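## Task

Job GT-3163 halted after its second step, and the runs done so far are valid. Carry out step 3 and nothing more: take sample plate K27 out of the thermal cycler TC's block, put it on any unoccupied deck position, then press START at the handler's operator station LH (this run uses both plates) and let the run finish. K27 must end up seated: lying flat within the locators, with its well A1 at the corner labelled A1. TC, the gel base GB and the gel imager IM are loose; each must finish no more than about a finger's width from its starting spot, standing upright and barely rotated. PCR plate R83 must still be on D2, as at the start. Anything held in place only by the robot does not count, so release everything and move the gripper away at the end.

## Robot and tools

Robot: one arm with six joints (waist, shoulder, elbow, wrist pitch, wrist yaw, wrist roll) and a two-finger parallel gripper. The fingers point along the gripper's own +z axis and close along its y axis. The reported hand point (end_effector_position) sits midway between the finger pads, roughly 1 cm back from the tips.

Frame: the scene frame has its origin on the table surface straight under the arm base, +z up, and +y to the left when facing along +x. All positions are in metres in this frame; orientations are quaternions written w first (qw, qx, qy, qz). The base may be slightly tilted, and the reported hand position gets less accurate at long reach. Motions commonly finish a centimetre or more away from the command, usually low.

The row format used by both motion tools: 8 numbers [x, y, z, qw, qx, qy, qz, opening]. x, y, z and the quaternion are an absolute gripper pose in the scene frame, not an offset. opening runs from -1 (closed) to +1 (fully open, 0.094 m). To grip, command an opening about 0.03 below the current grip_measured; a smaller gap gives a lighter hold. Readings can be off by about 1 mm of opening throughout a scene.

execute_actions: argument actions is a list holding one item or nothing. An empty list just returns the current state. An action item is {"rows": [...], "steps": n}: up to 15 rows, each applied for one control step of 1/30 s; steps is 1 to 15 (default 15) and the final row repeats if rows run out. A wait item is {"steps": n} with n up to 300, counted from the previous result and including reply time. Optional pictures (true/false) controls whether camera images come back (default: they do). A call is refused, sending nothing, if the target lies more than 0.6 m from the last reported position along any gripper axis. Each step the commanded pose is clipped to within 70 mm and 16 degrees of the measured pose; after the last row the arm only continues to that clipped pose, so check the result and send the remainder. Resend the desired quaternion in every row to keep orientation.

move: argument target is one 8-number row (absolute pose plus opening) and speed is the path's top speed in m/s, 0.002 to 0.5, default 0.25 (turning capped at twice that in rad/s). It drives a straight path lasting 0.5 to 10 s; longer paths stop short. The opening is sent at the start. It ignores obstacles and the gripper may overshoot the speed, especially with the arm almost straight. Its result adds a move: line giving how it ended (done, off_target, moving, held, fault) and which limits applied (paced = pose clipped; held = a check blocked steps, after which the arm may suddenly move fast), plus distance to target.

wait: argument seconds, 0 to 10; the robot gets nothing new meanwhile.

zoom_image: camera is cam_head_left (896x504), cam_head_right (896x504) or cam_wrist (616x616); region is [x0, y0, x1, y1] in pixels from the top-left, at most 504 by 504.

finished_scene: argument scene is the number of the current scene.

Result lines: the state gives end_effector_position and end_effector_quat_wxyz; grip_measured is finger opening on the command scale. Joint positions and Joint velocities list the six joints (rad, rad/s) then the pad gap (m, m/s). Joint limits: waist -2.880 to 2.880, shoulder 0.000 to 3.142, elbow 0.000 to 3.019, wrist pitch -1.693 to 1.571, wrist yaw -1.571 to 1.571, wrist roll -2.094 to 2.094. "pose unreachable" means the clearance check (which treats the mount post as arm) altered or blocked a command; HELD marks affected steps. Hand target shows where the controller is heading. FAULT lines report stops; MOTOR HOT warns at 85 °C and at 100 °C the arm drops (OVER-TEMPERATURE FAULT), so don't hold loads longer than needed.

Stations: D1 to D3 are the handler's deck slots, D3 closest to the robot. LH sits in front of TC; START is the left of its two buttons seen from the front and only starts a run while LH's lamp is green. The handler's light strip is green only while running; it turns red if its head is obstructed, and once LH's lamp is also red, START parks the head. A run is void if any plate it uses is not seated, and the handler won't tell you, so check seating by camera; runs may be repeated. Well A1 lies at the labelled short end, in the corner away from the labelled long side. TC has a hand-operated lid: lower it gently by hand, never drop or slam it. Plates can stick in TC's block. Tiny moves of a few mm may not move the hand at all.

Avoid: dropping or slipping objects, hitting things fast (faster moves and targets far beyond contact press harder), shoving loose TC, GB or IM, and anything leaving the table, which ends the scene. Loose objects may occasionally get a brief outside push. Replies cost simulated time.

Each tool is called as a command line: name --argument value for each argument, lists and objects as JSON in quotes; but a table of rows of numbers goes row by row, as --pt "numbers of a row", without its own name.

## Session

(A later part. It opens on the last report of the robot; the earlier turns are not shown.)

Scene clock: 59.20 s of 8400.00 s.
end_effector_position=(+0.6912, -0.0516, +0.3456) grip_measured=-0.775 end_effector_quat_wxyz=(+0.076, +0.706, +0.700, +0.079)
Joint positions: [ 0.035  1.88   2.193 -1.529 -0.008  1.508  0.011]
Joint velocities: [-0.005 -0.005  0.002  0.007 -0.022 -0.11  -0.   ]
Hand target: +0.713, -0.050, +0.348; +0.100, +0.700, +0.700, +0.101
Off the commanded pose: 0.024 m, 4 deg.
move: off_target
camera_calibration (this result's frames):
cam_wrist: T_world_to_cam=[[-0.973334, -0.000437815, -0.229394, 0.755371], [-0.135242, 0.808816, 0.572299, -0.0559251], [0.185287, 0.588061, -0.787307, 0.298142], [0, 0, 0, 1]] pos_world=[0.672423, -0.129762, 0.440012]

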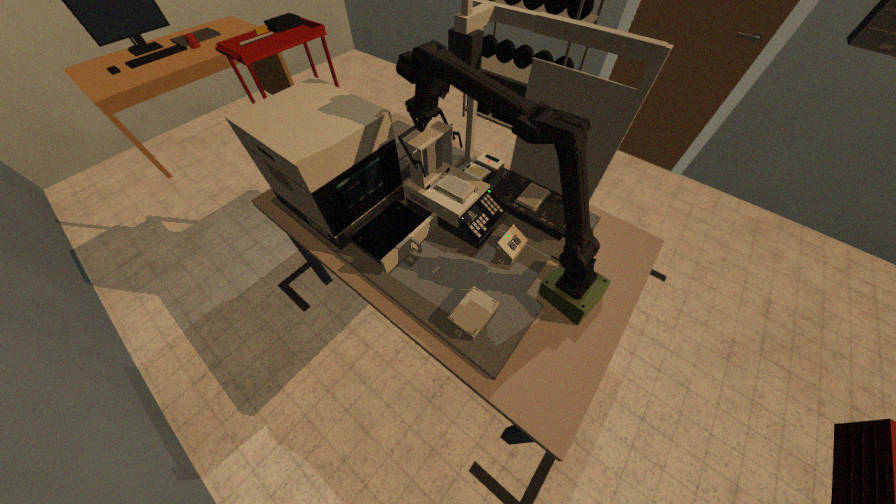

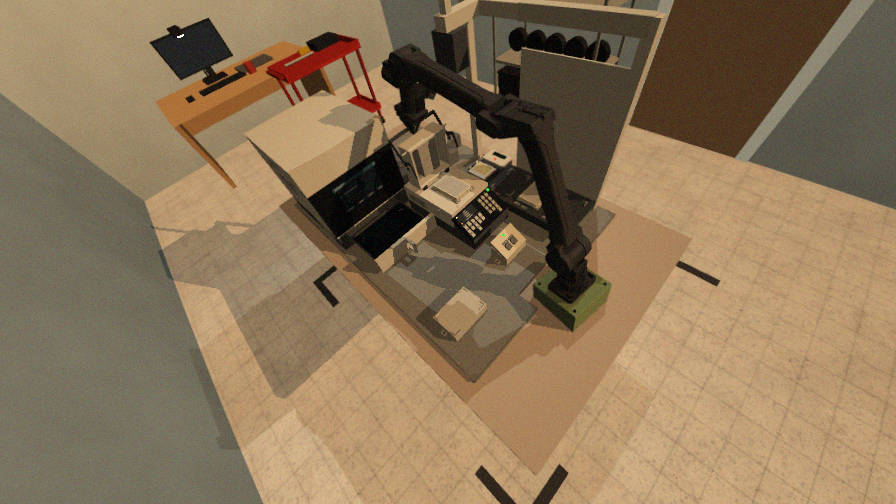

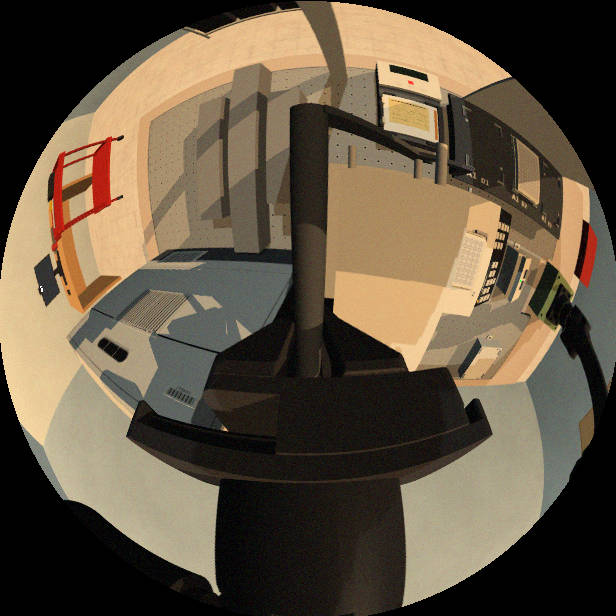

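move --target '[0.7,-0.05,0.41,0.12,0.697,0.697,0.12,-0.66]' --speed 0.06

move --target '[0.53,-0.05,0.4,0.12,0.697,0.697,0.12,-0.66]'

move --target '[0.46,-0.052,0.26,0,0,1,0,1]' --speed 0.4

zoom_image --camera "cam_head_right" --region '[410, 150, 500, 230]'

Scene clock: 61.97 s of 8400.00 s.
end_effector_position=(+0.6902, -0.0513, +0.3585) grip_measured=-0.662 end_effector_quat_wxyz=(+0.083, +0.705, +0.699, +0.087)
Joint positions: [ 0.035  1.866  2.201 -1.53  -0.01   1.508  0.016]
Joint velocities: [-0.024 -0.005  0.017  0.002  0.007 -0.037 -0.   ]
Hand target: +0.696, -0.050, +0.409; +0.119, +0.697, +0.697, +0.121
Off the commanded pose: 0.052 m, 6 deg.
move: off_target
camera_calibration (this result's frames):
cam_wrist: T_world_to_cam=[[-0.967994, -0.000171401, -0.250974, 0.761484], [-0.147861, 0.808414, 0.56974, -0.0541421], [0.202793, 0.588614, -0.782566, 0.294604], [0, 0, 0, 1]] pos_world=[0.669362, -0.129508, 0.452507]

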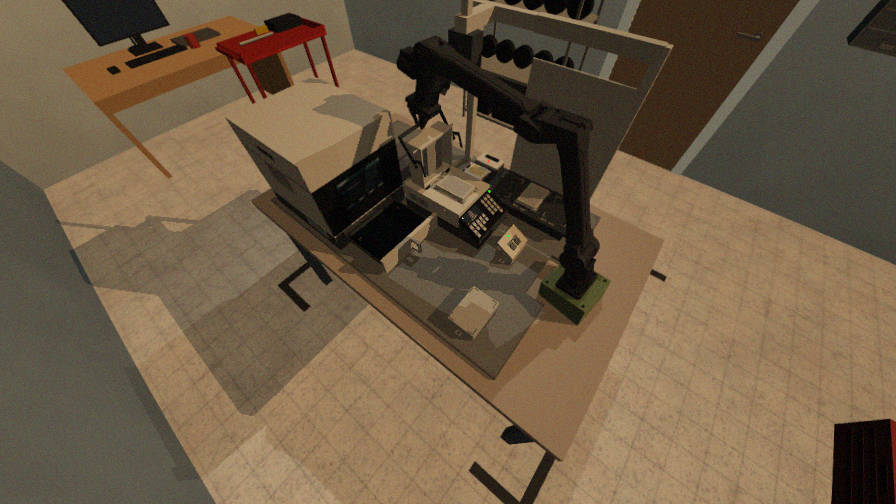

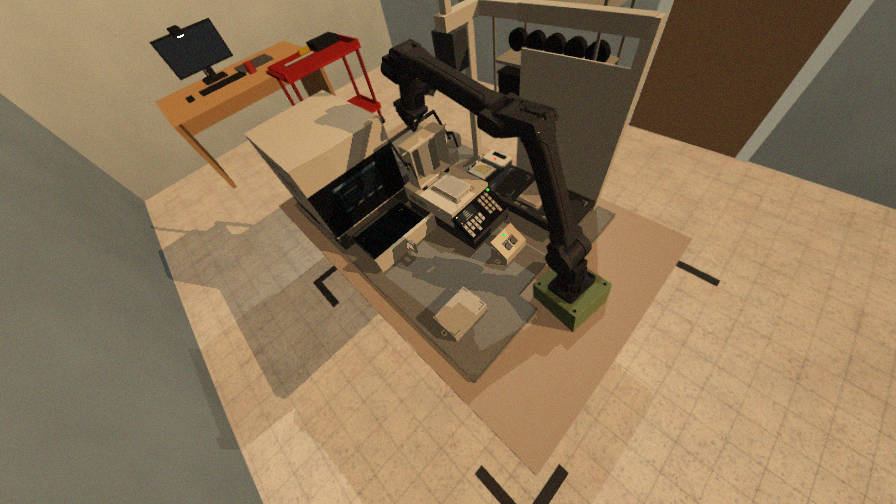

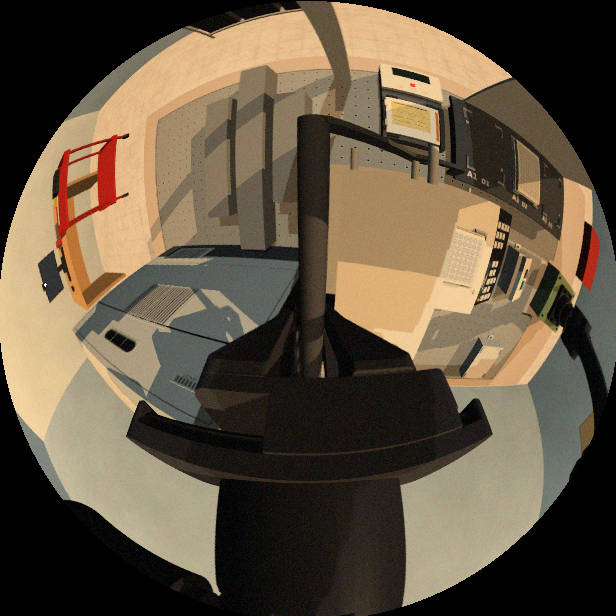

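Scene clock: 63.17 s of 8400.00 s.
end_effector_position=(+0.5266, -0.0441, +0.4077) grip_measured=-0.661 end_effector_quat_wxyz=(+0.123, +0.697, +0.695, +0.124)
Joint positions: [ 0.023  1.325  1.59  -1.35  -0.021  1.492  0.016]
Joint velocities: [-0.005  0.015  0.007 -0.007 -0.007 -0.022 -0.001]
Hand target: +0.530, -0.048, +0.401; +0.120, +0.697, +0.697, +0.121
Off the commanded pose: 0.010 m, 1 deg.
move: done
camera_calibration (this result's frames):
cam_wrist: T_world_to_cam=[[-0.934919, -0.00654759, -0.3548, 0.640102], [-0.213124, 0.809786, 0.546649, -0.0683418], [0.283733, 0.586689, -0.75848, 0.309455], [0, 0, 0, 1]] pos_world=[0.496076, -0.122021, 0.499183]

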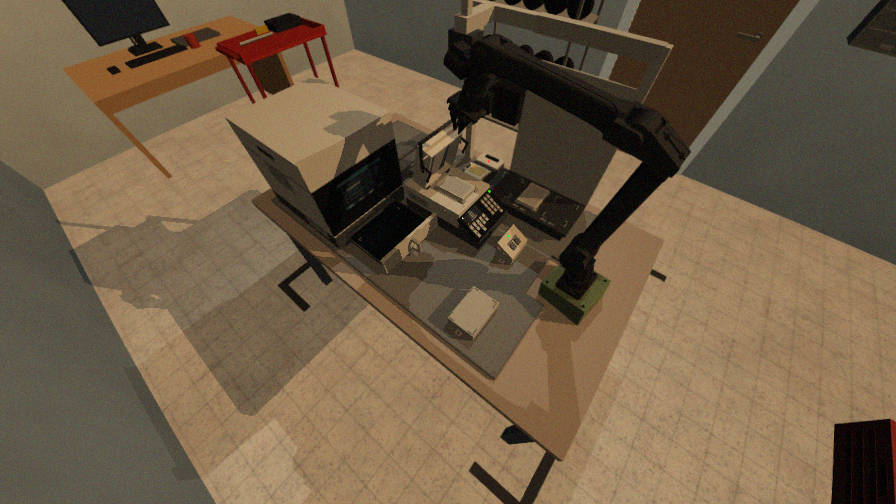

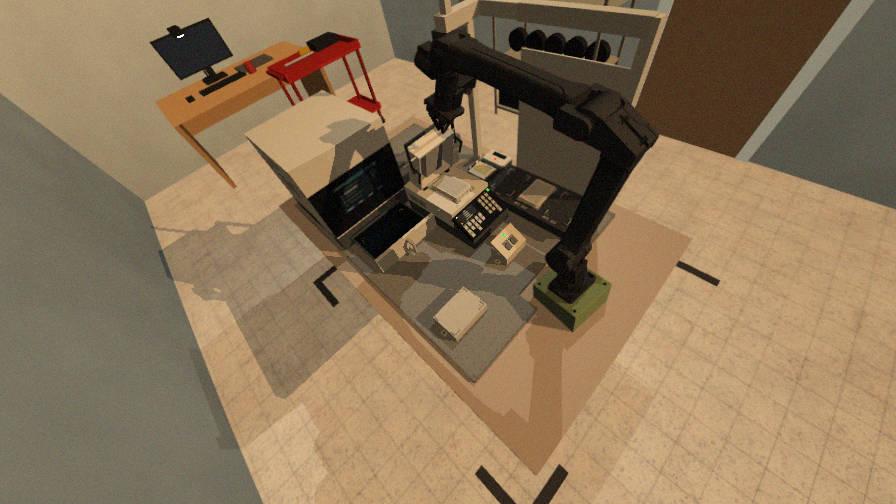

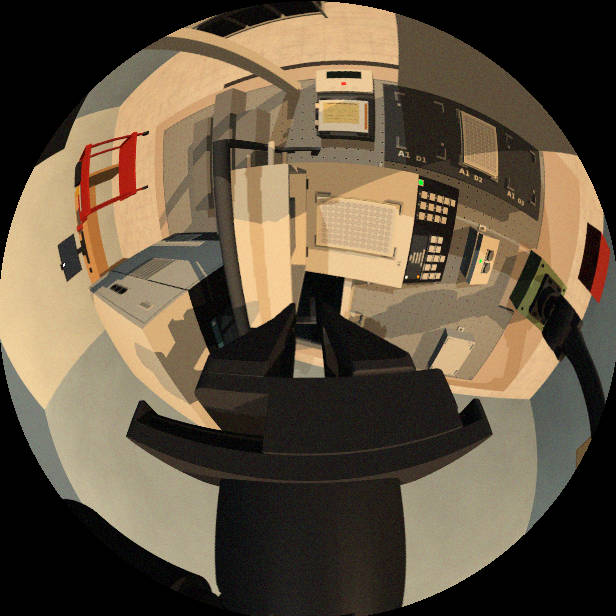

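Scene clock: 65.83 s of 8400.00 s.
end_effector_position=(+0.4593, -0.0546, +0.2665) grip_measured=+1.000 end_effector_quat_wxyz=(+0.005, +0.010, +1.000, -0.002)
Joint positions: [-0.006  1.378  1.315 -1.361  0.008 -0.092  0.094]
Joint velocities: [-0.005 -0.005  0.007 -0.002  0.066 -0.022  0.   ]
Hand target: +0.461, -0.051, +0.260; +0.000, +0.000, +1.000, -0.002
Off the commanded pose: 0.007 m, 1 deg.
move: done
camera_calibration (this result's frames):
cam_wrist: T_world_to_cam=[[-0.0109032, -0.999902, -0.00883088, -0.0438383], [-0.8161, 0.00379517, 0.577898, 0.227623], [-0.577807, 0.0135078, -0.816061, 0.607422], [0, 0, 0, 1]] pos_world=[0.536258, -0.0529028, 0.363764]

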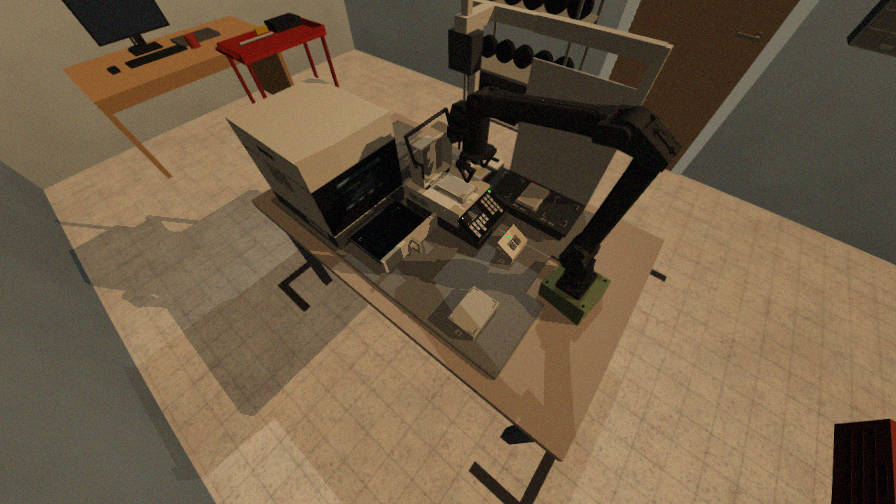

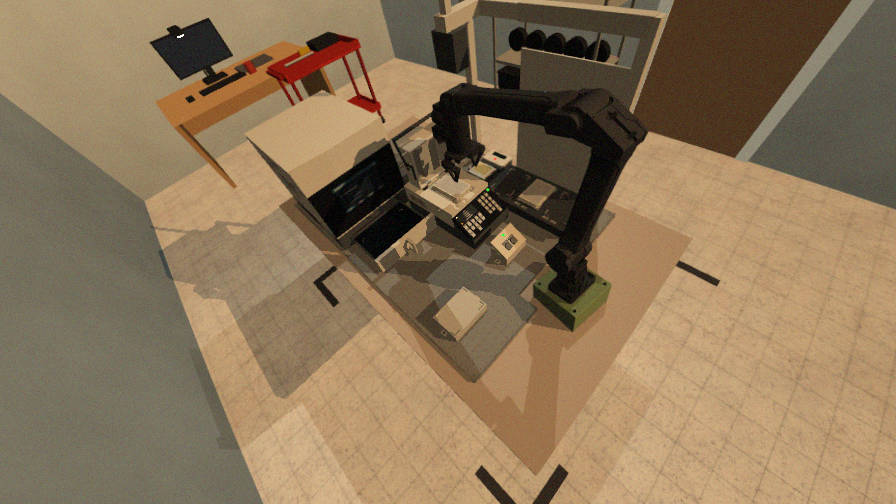

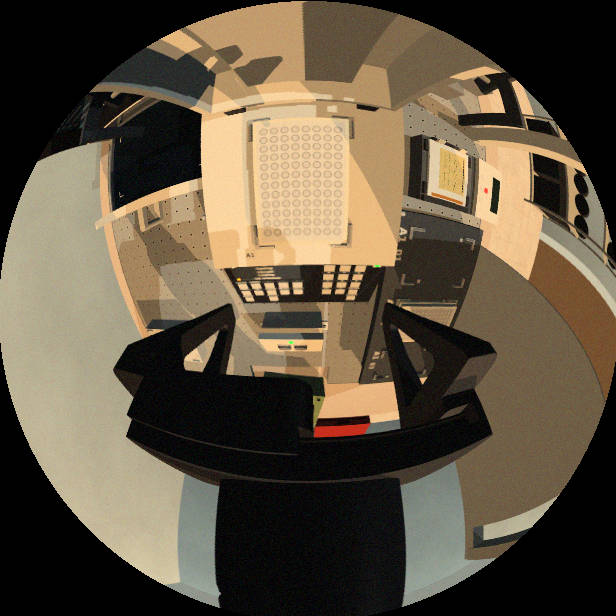

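Region (410, 150, 500, 230) of cam_head_right's 896x504 image, scaled by 5.600, with more detail than that image has.

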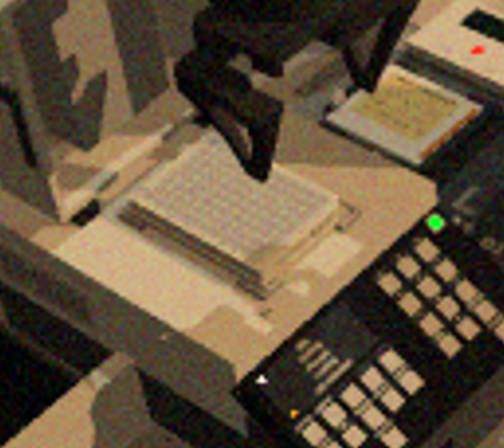

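move --target '[0.525,-0.048,0.205,0,-0.008,1,0,1]' --speed 0.12

Scene clock: 68.20 s of 8400.00 s.
end_effector_position=(+0.5025, -0.0507, +0.1931) grip_measured=+1.000 end_effector_quat_wxyz=(-0.026, +0.000, +1.000, +0.002)
Joint positions: [ 0.011  1.575  1.356 -1.267  0.008 -0.094  0.094]
Joint velocities: [ 0.005 -0.005 -0.002 -0.002  0.066  0.051  0.   ]
Hand target: +0.524, -0.049, +0.205; +0.000, -0.008, +1.000, -0.000
Off the commanded pose: 0.026 m, 3 deg.
move: off_target
camera_calibration (this result's frames):
cam_wrist: T_world_to_cam=[[0.00837869, -0.999812, -0.0174701, -0.0481146], [-0.779382, -0.0174751, 0.626305, 0.276396], [-0.626493, 0.00836826, -0.779382, 0.589568], [0, 0, 0, 1]] pos_world=[0.585181, -0.0482092, 0.28555]

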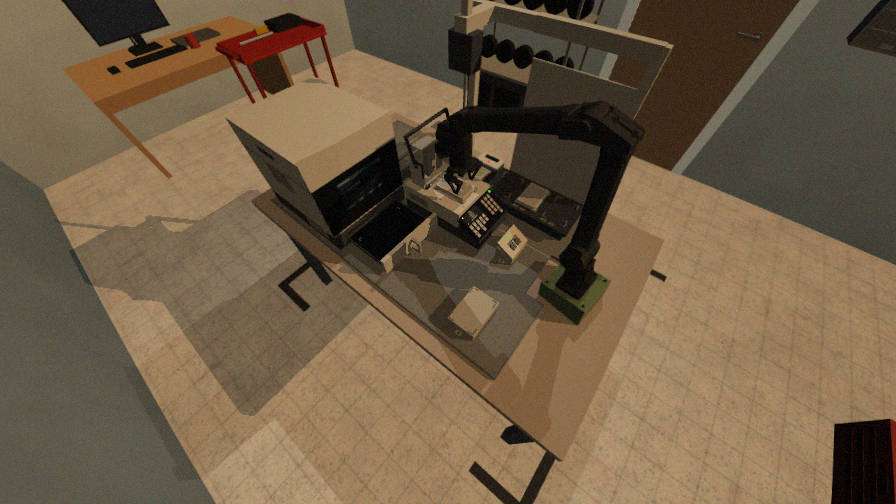

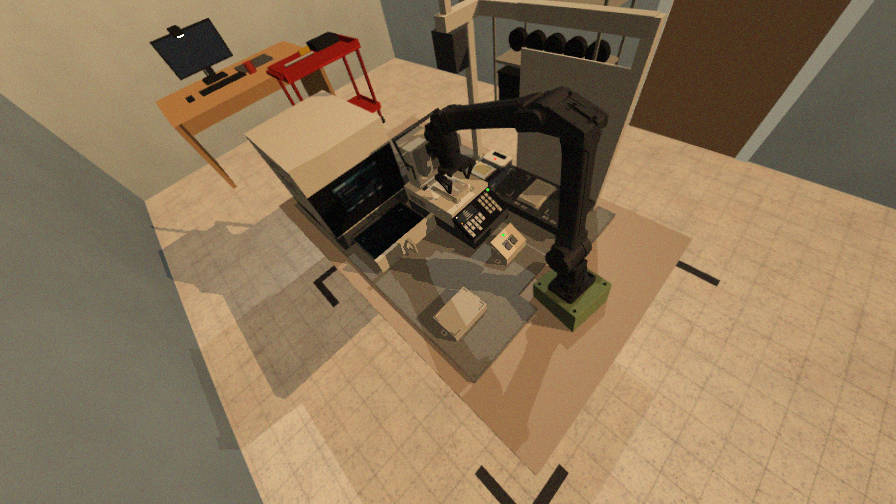

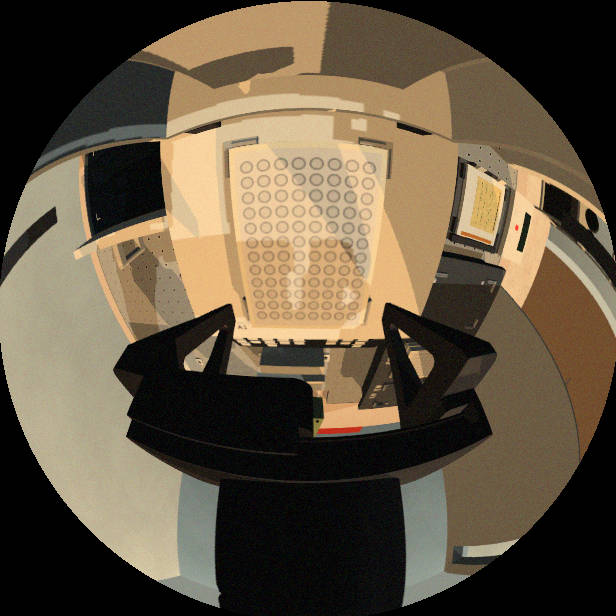

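move --target '[0.535,-0.048,0.18,0.025,-0.008,1,0,1]' --speed 0.05

Scene clock: 70.20 s of 8400.00 s.
end_effector_position=(+0.5248, -0.0524, +0.1903) grip_measured=+1.000 end_effector_quat_wxyz=(+0.019, +0.001, +1.000, -0.001)
Joint positions: [ 0.011  1.579  1.354 -1.172  0.006 -0.094  0.094]
Joint velocities: [-0.015  0.024 -0.002 -0.002 -0.007 -0.037  0.   ]
Hand target: +0.535, -0.048, +0.180; +0.025, -0.008, +1.000, +0.001
Off the commanded pose: 0.015 m, 1 deg.
move: off_target
camera_calibration (this result's frames):
cam_wrist: T_world_to_cam=[[0.00891381, -0.999904, -0.0105833, -0.0516521], [-0.831602, -0.01329, 0.555214, 0.33664], [-0.555301, 0.00385201, -0.83164, 0.573685], [0, 0, 0, 1]] pos_world=[0.598979, -0.049383, 0.289646]

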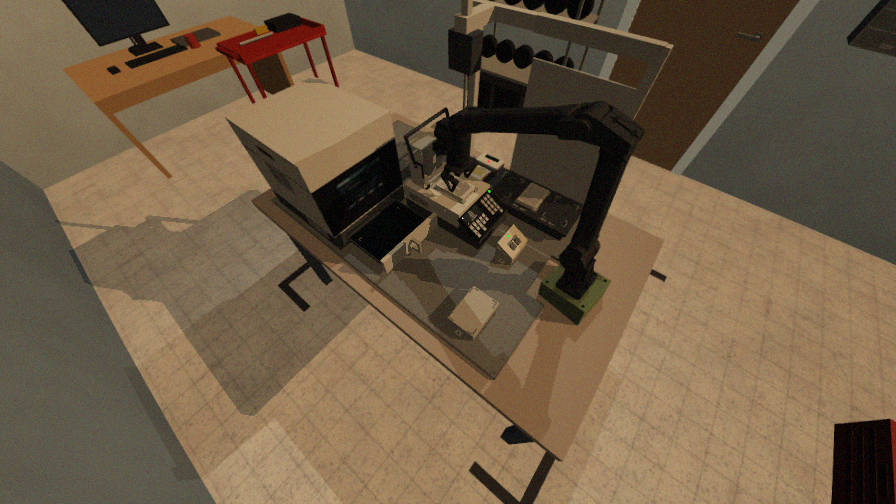

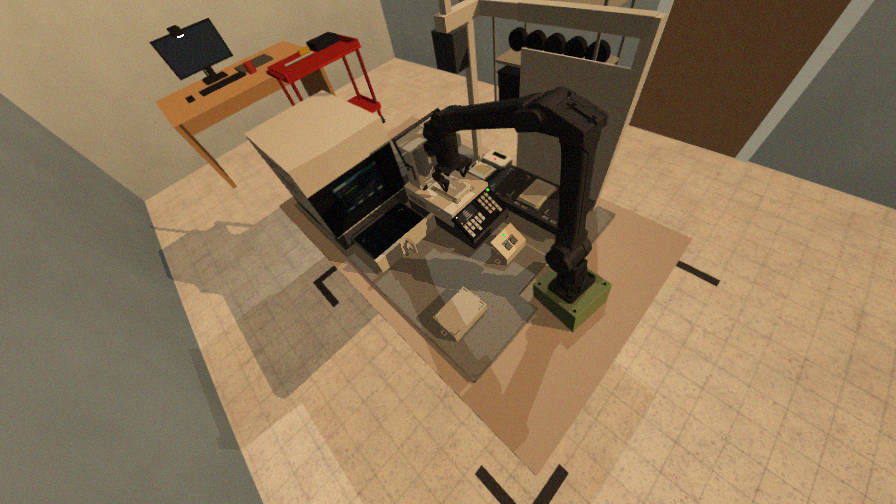

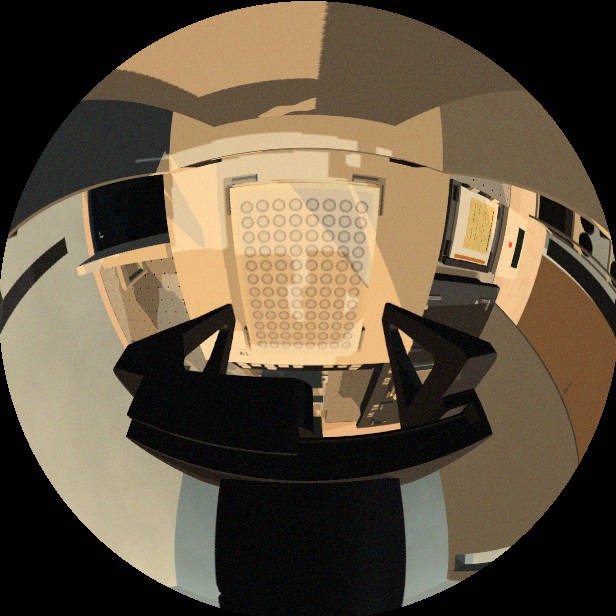

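move --target '[0.526,-0.047,0.158,0.01,-0.008,1,0,1]' --speed 0.04

Scene clock: 71.83 s of 8400.00 s.
end_effector_position=(+0.5231, -0.0521, +0.1733) grip_measured=+1.000 end_effector_quat_wxyz=(+0.016, +0.001, +1.000, -0.001)
Joint positions: [ 0.011  1.594  1.326 -1.134  0.006 -0.094  0.094]
Joint velocities: [ 0.005 -0.015  0.007 -0.017  0.051  0.022  0.   ]
Hand target: +0.526, -0.047, +0.158; +0.010, -0.008, +1.000, -0.000
Off the commanded pose: 0.016 m, 1 deg.
move: off_target
camera_calibration (this result's frames):
cam_wrist: T_world_to_cam=[[0.00890007, -0.999899, -0.0110583, -0.0514382], [-0.829062, -0.0135615, 0.558992, 0.342759], [-0.559085, 0.00419292, -0.8291, 0.560127], [0, 0, 0, 1]] pos_world=[0.597785, -0.0491333, 0.272233]

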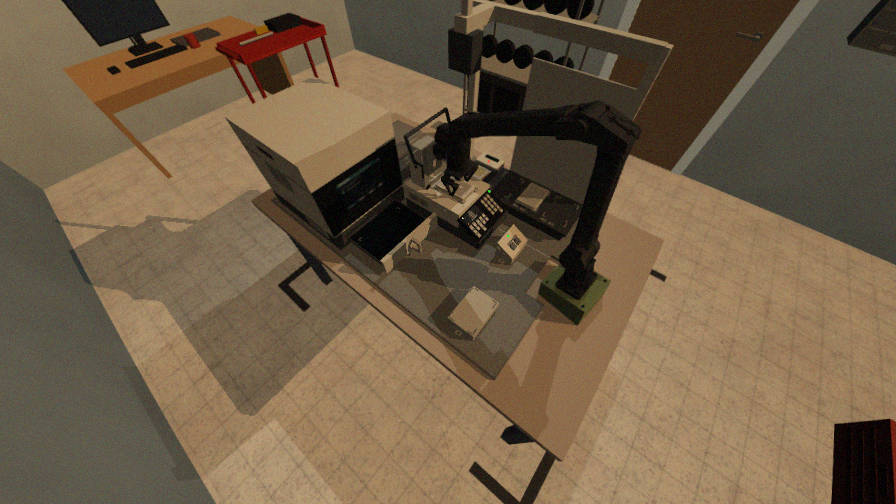

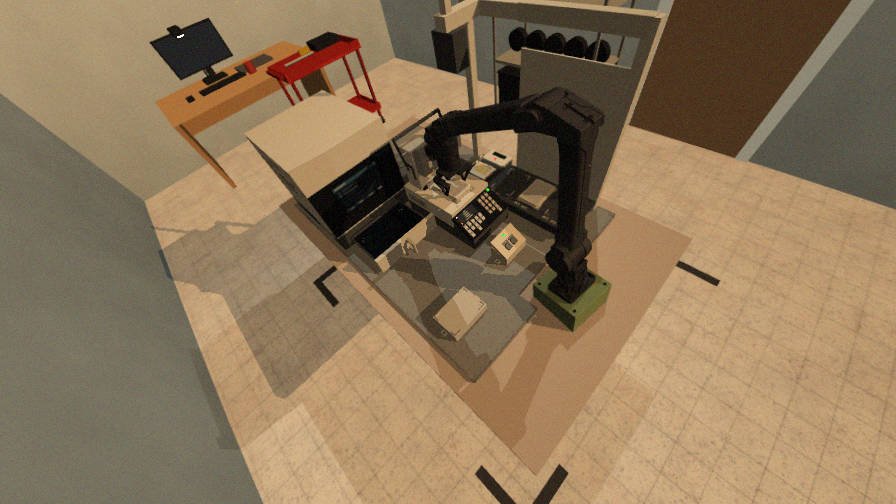

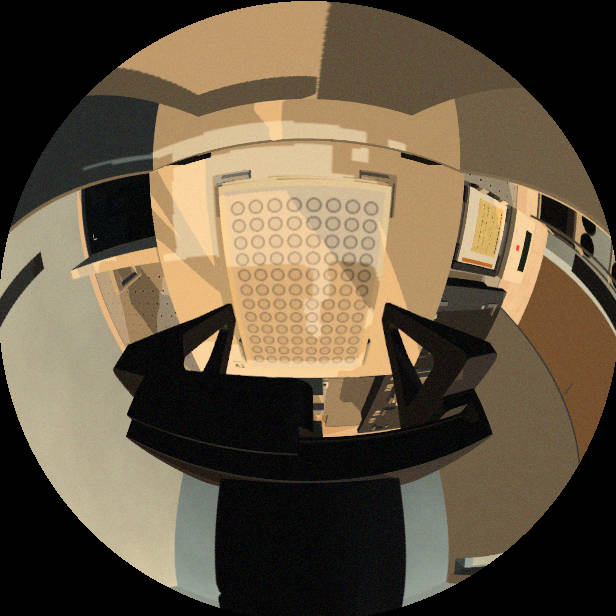

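execute_actions --actions '[{"rows":[[0.526,-0.045,0.155,0.01,-0.008,1,0,1],[0.526,-0.045,0.152,0.01,-0.008,1,0,1]]}]' --pictures false

execute_actions --actions '[{"rows":[[0.526,-0.047,0.155,0.01,-0.008,1,0,0.7]]}]'

Scene clock: 73.17 s of 8400.00 s.
end_effector_position=(+0.5230, -0.0503, +0.1666) grip_measured=+1.000 end_effector_quat_wxyz=(+0.016, -0.001, +1.000, -0.000)
Joint positions: [ 0.015  1.601  1.317 -1.119  0.006 -0.094  0.094]
Joint velocities: [-0.024 -0.005 -0.002 -0.007 -0.022 -0.022  0.   ]
Hand target: +0.526, -0.045, +0.152; +0.010, -0.008, +1.000, -0.000
Off the commanded pose: 0.016 m, 1 deg.
Steps of this call (steps 1 to 25: nothing new was sent; steps 26 to 40: all 15 steps of this action). Readings (end_effector_position):
26: (+0.5231, -0.0519, +0.1730)
27: (+0.5235, -0.0519, +0.1723)
29: (+0.5240, -0.0514, +0.1707)
33: (+0.5232, -0.0503, +0.1673)
40: the state above

Scene clock: 73.67 s of 8400.00 s.
end_effector_position=(+0.5231, -0.0496, +0.1666) grip_measured=+0.752 end_effector_quat_wxyz=(+0.016, -0.002, +1.000, +0.001)
Joint positions: [ 0.016  1.601  1.317 -1.119  0.004 -0.094  0.082]
Joint velocities: [-0.005 -0.005 -0.002 -0.007 -0.037 -0.022 -0.001]
Hand target: +0.526, -0.047, +0.155; +0.010, -0.008, +1.000, +0.000
Off the commanded pose: 0.012 m, 1 deg.
Steps of this call (steps 1 to 15: all 15 steps of this action). Readings (end_effector_position):
1: (+0.5230, -0.0503, +0.1666)
2: (+0.5231, -0.0498, +0.1666)
4: (+0.5231, -0.0496, +0.1666)
8: (+0.5231, -0.0496, +0.1666)
15: the state above
camera_calibration (this result's frames):
cam_wrist: T_world_to_cam=[[0.0131016, -0.999826, -0.0132972, -0.0508707], [-0.828273, -0.0183016, 0.560026, 0.345678], [-0.560172, 0.00367647, -0.828368, 0.554997], [0, 0, 0, 1]] pos_world=[0.597876, -0.0465758, 0.265477]

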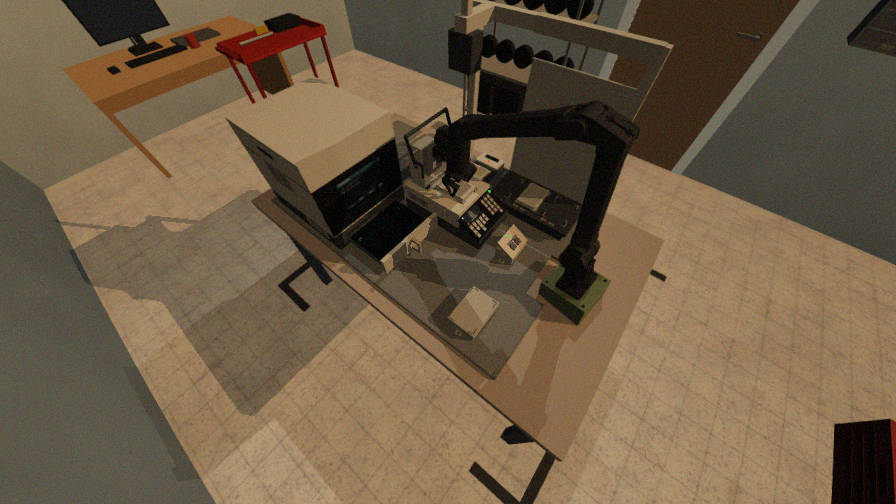

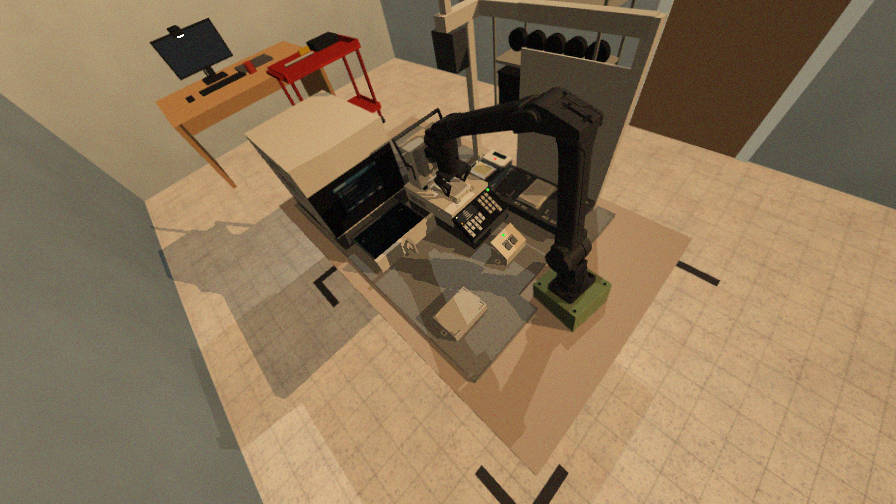

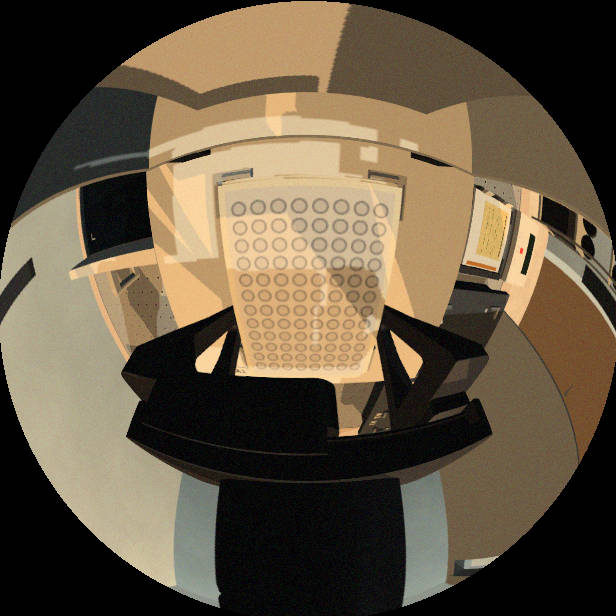

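move --target '[0.526,-0.049,0.235,0.02,-0.002,1,0,0.7]' --speed 0.05

Scene clock: 75.97 s of 8400.00 s.
end_effector_position=(+0.5127, -0.0491, +0.2178) grip_measured=+0.752 end_effector_quat_wxyz=(+0.005, -0.001, +1.000, +0.002)
Joint positions: [ 0.016  1.542  1.382 -1.265  0.004 -0.093  0.082]
Joint velocities: [-0.005 -0.005 -0.012  0.027 -0.007 -0.022  0.   ]
Hand target: +0.525, -0.049, +0.235; +0.020, -0.002, +1.000, +0.000
Off the commanded pose: 0.022 m, 2 deg.
move: off_target
camera_calibration (this result's frames):
cam_wrist: T_world_to_cam=[[0.012205, -0.999804, -0.0155992, -0.0485666], [-0.815744, -0.0189778, 0.578102, 0.297932], [-0.578285, 0.00566922, -0.815815, 0.598246], [0, 0, 0, 1]] pos_world=[0.589585, -0.0462946, 0.315066]

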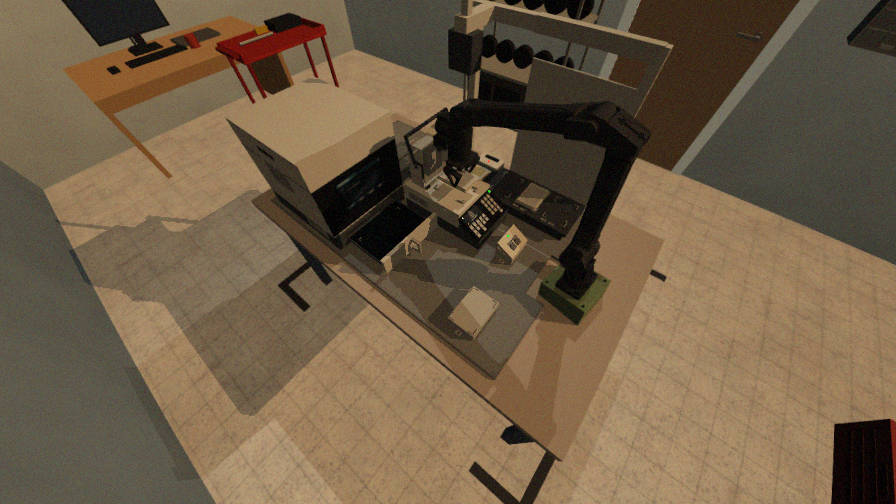

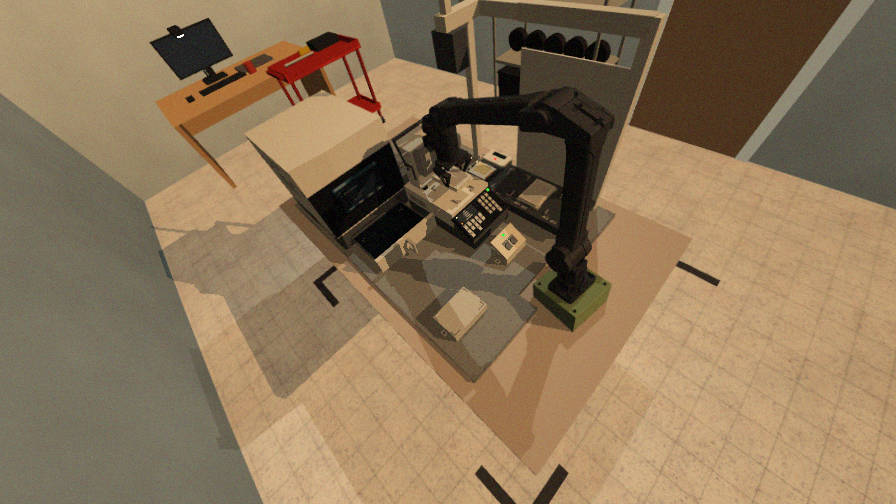

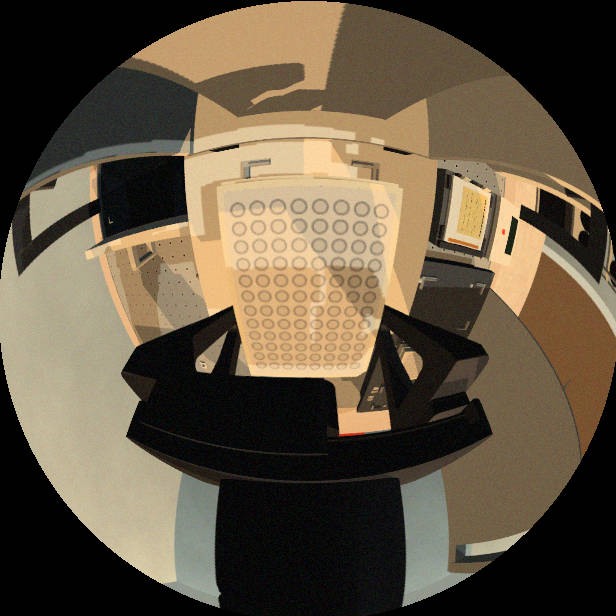

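move --target '[0.25,-0.15,0.22,0.011,0.707,0.707,-0.011,0.7]' --speed 0.35

move --target '[0.19,-0.25,0.14,0.011,0.707,0.707,-0.011,0.7]' --speed 0.15

Scene clock: 79.87 s of 8400.00 s.
end_effector_position=(+0.2524, -0.1488, +0.2210) grip_measured=+0.752 end_effector_quat_wxyz=(+0.017, +0.701, +0.713, -0.011)
Joint positions: [-0.472  0.954  0.799 -1.263 -0.028  0.98   0.082]
Joint velocities: [-0.015  0.015 -0.007 -0.012 -0.022  0.037  0.001]
Hand target: +0.248, -0.147, +0.221; +0.011, +0.707, +0.707, -0.011
Off the commanded pose: 0.003 m, 1 deg.
move: done
camera_calibration (this result's frames):
cam_wrist: T_world_to_cam=[[-0.999422, -0.0278158, -0.0195599, 0.255863], [-0.033993, 0.83227, 0.553328, 0.016762], [0.000887899, 0.553673, -0.832734, 0.389965], [0, 0, 0, 1]] pos_world=[0.255939, -0.222746, 0.320467]

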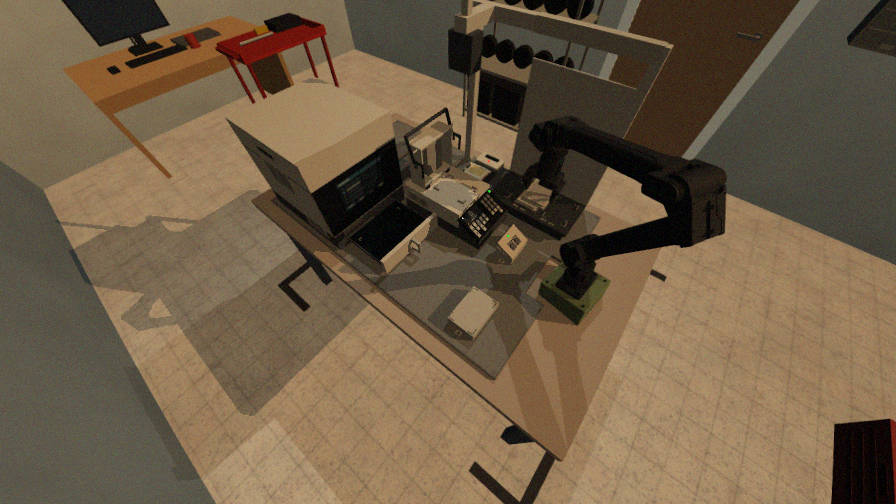

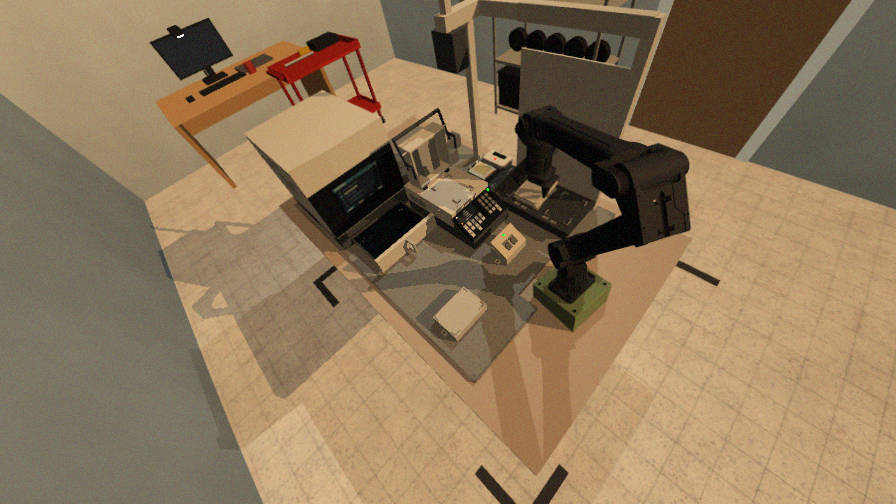

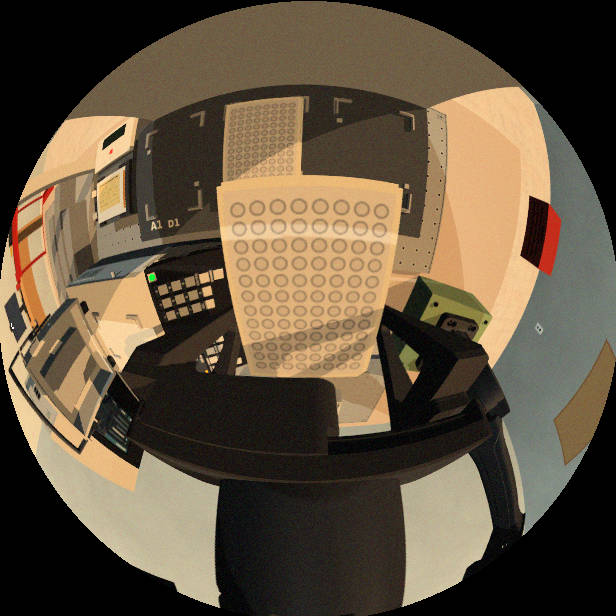

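Scene clock: 81.33 s of 8400.00 s.
end_effector_position=(+0.1876, -0.2482, +0.1413) grip_measured=+0.752 end_effector_quat_wxyz=(+0.005, +0.711, +0.703, -0.011)
Joint positions: [-0.886  1.167  0.705 -1.003 -0.081  0.595  0.082]
Joint velocities: [ 0.005  0.005  0.002  0.002  0.007 -0.022  0.001]
Hand target: +0.188, -0.251, +0.140; +0.010, +0.707, +0.707, -0.011
Off the commanded pose: 0.003 m, 1 deg.
move: done
camera_calibration (this result's frames):
cam_wrist: T_world_to_cam=[[-0.999994, 0.000368882, -0.00347939, 0.191535], [-0.0016689, 0.823728, 0.566982, 0.131205], [0.00307522, 0.566985, -0.823723, 0.380339], [0, 0, 0, 1]] pos_world=[0.190583, -0.323794, 0.23957]

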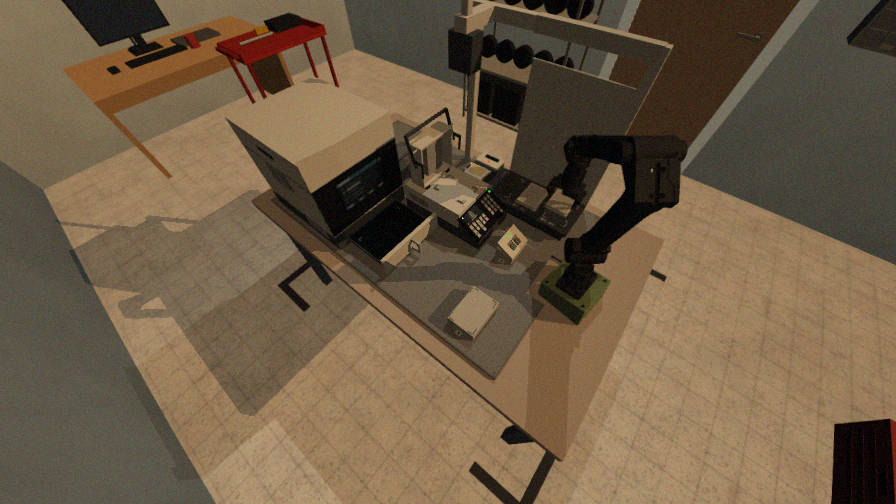

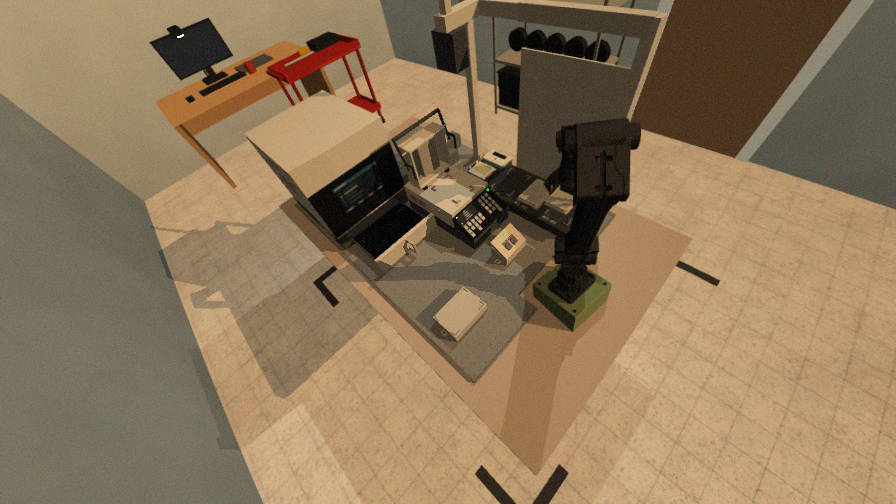

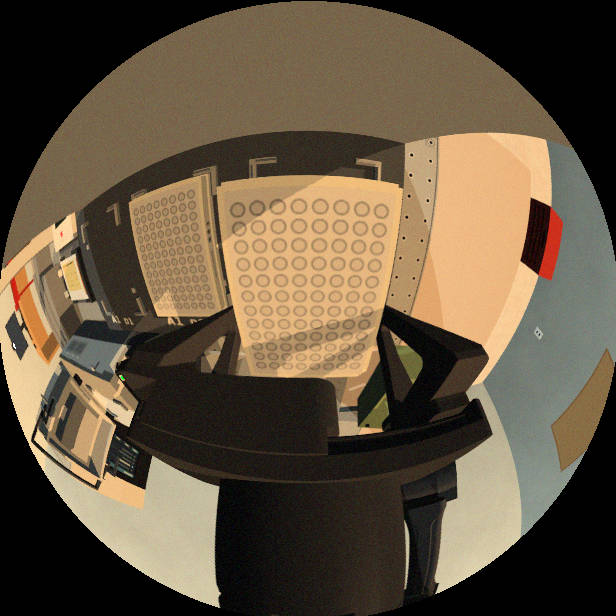

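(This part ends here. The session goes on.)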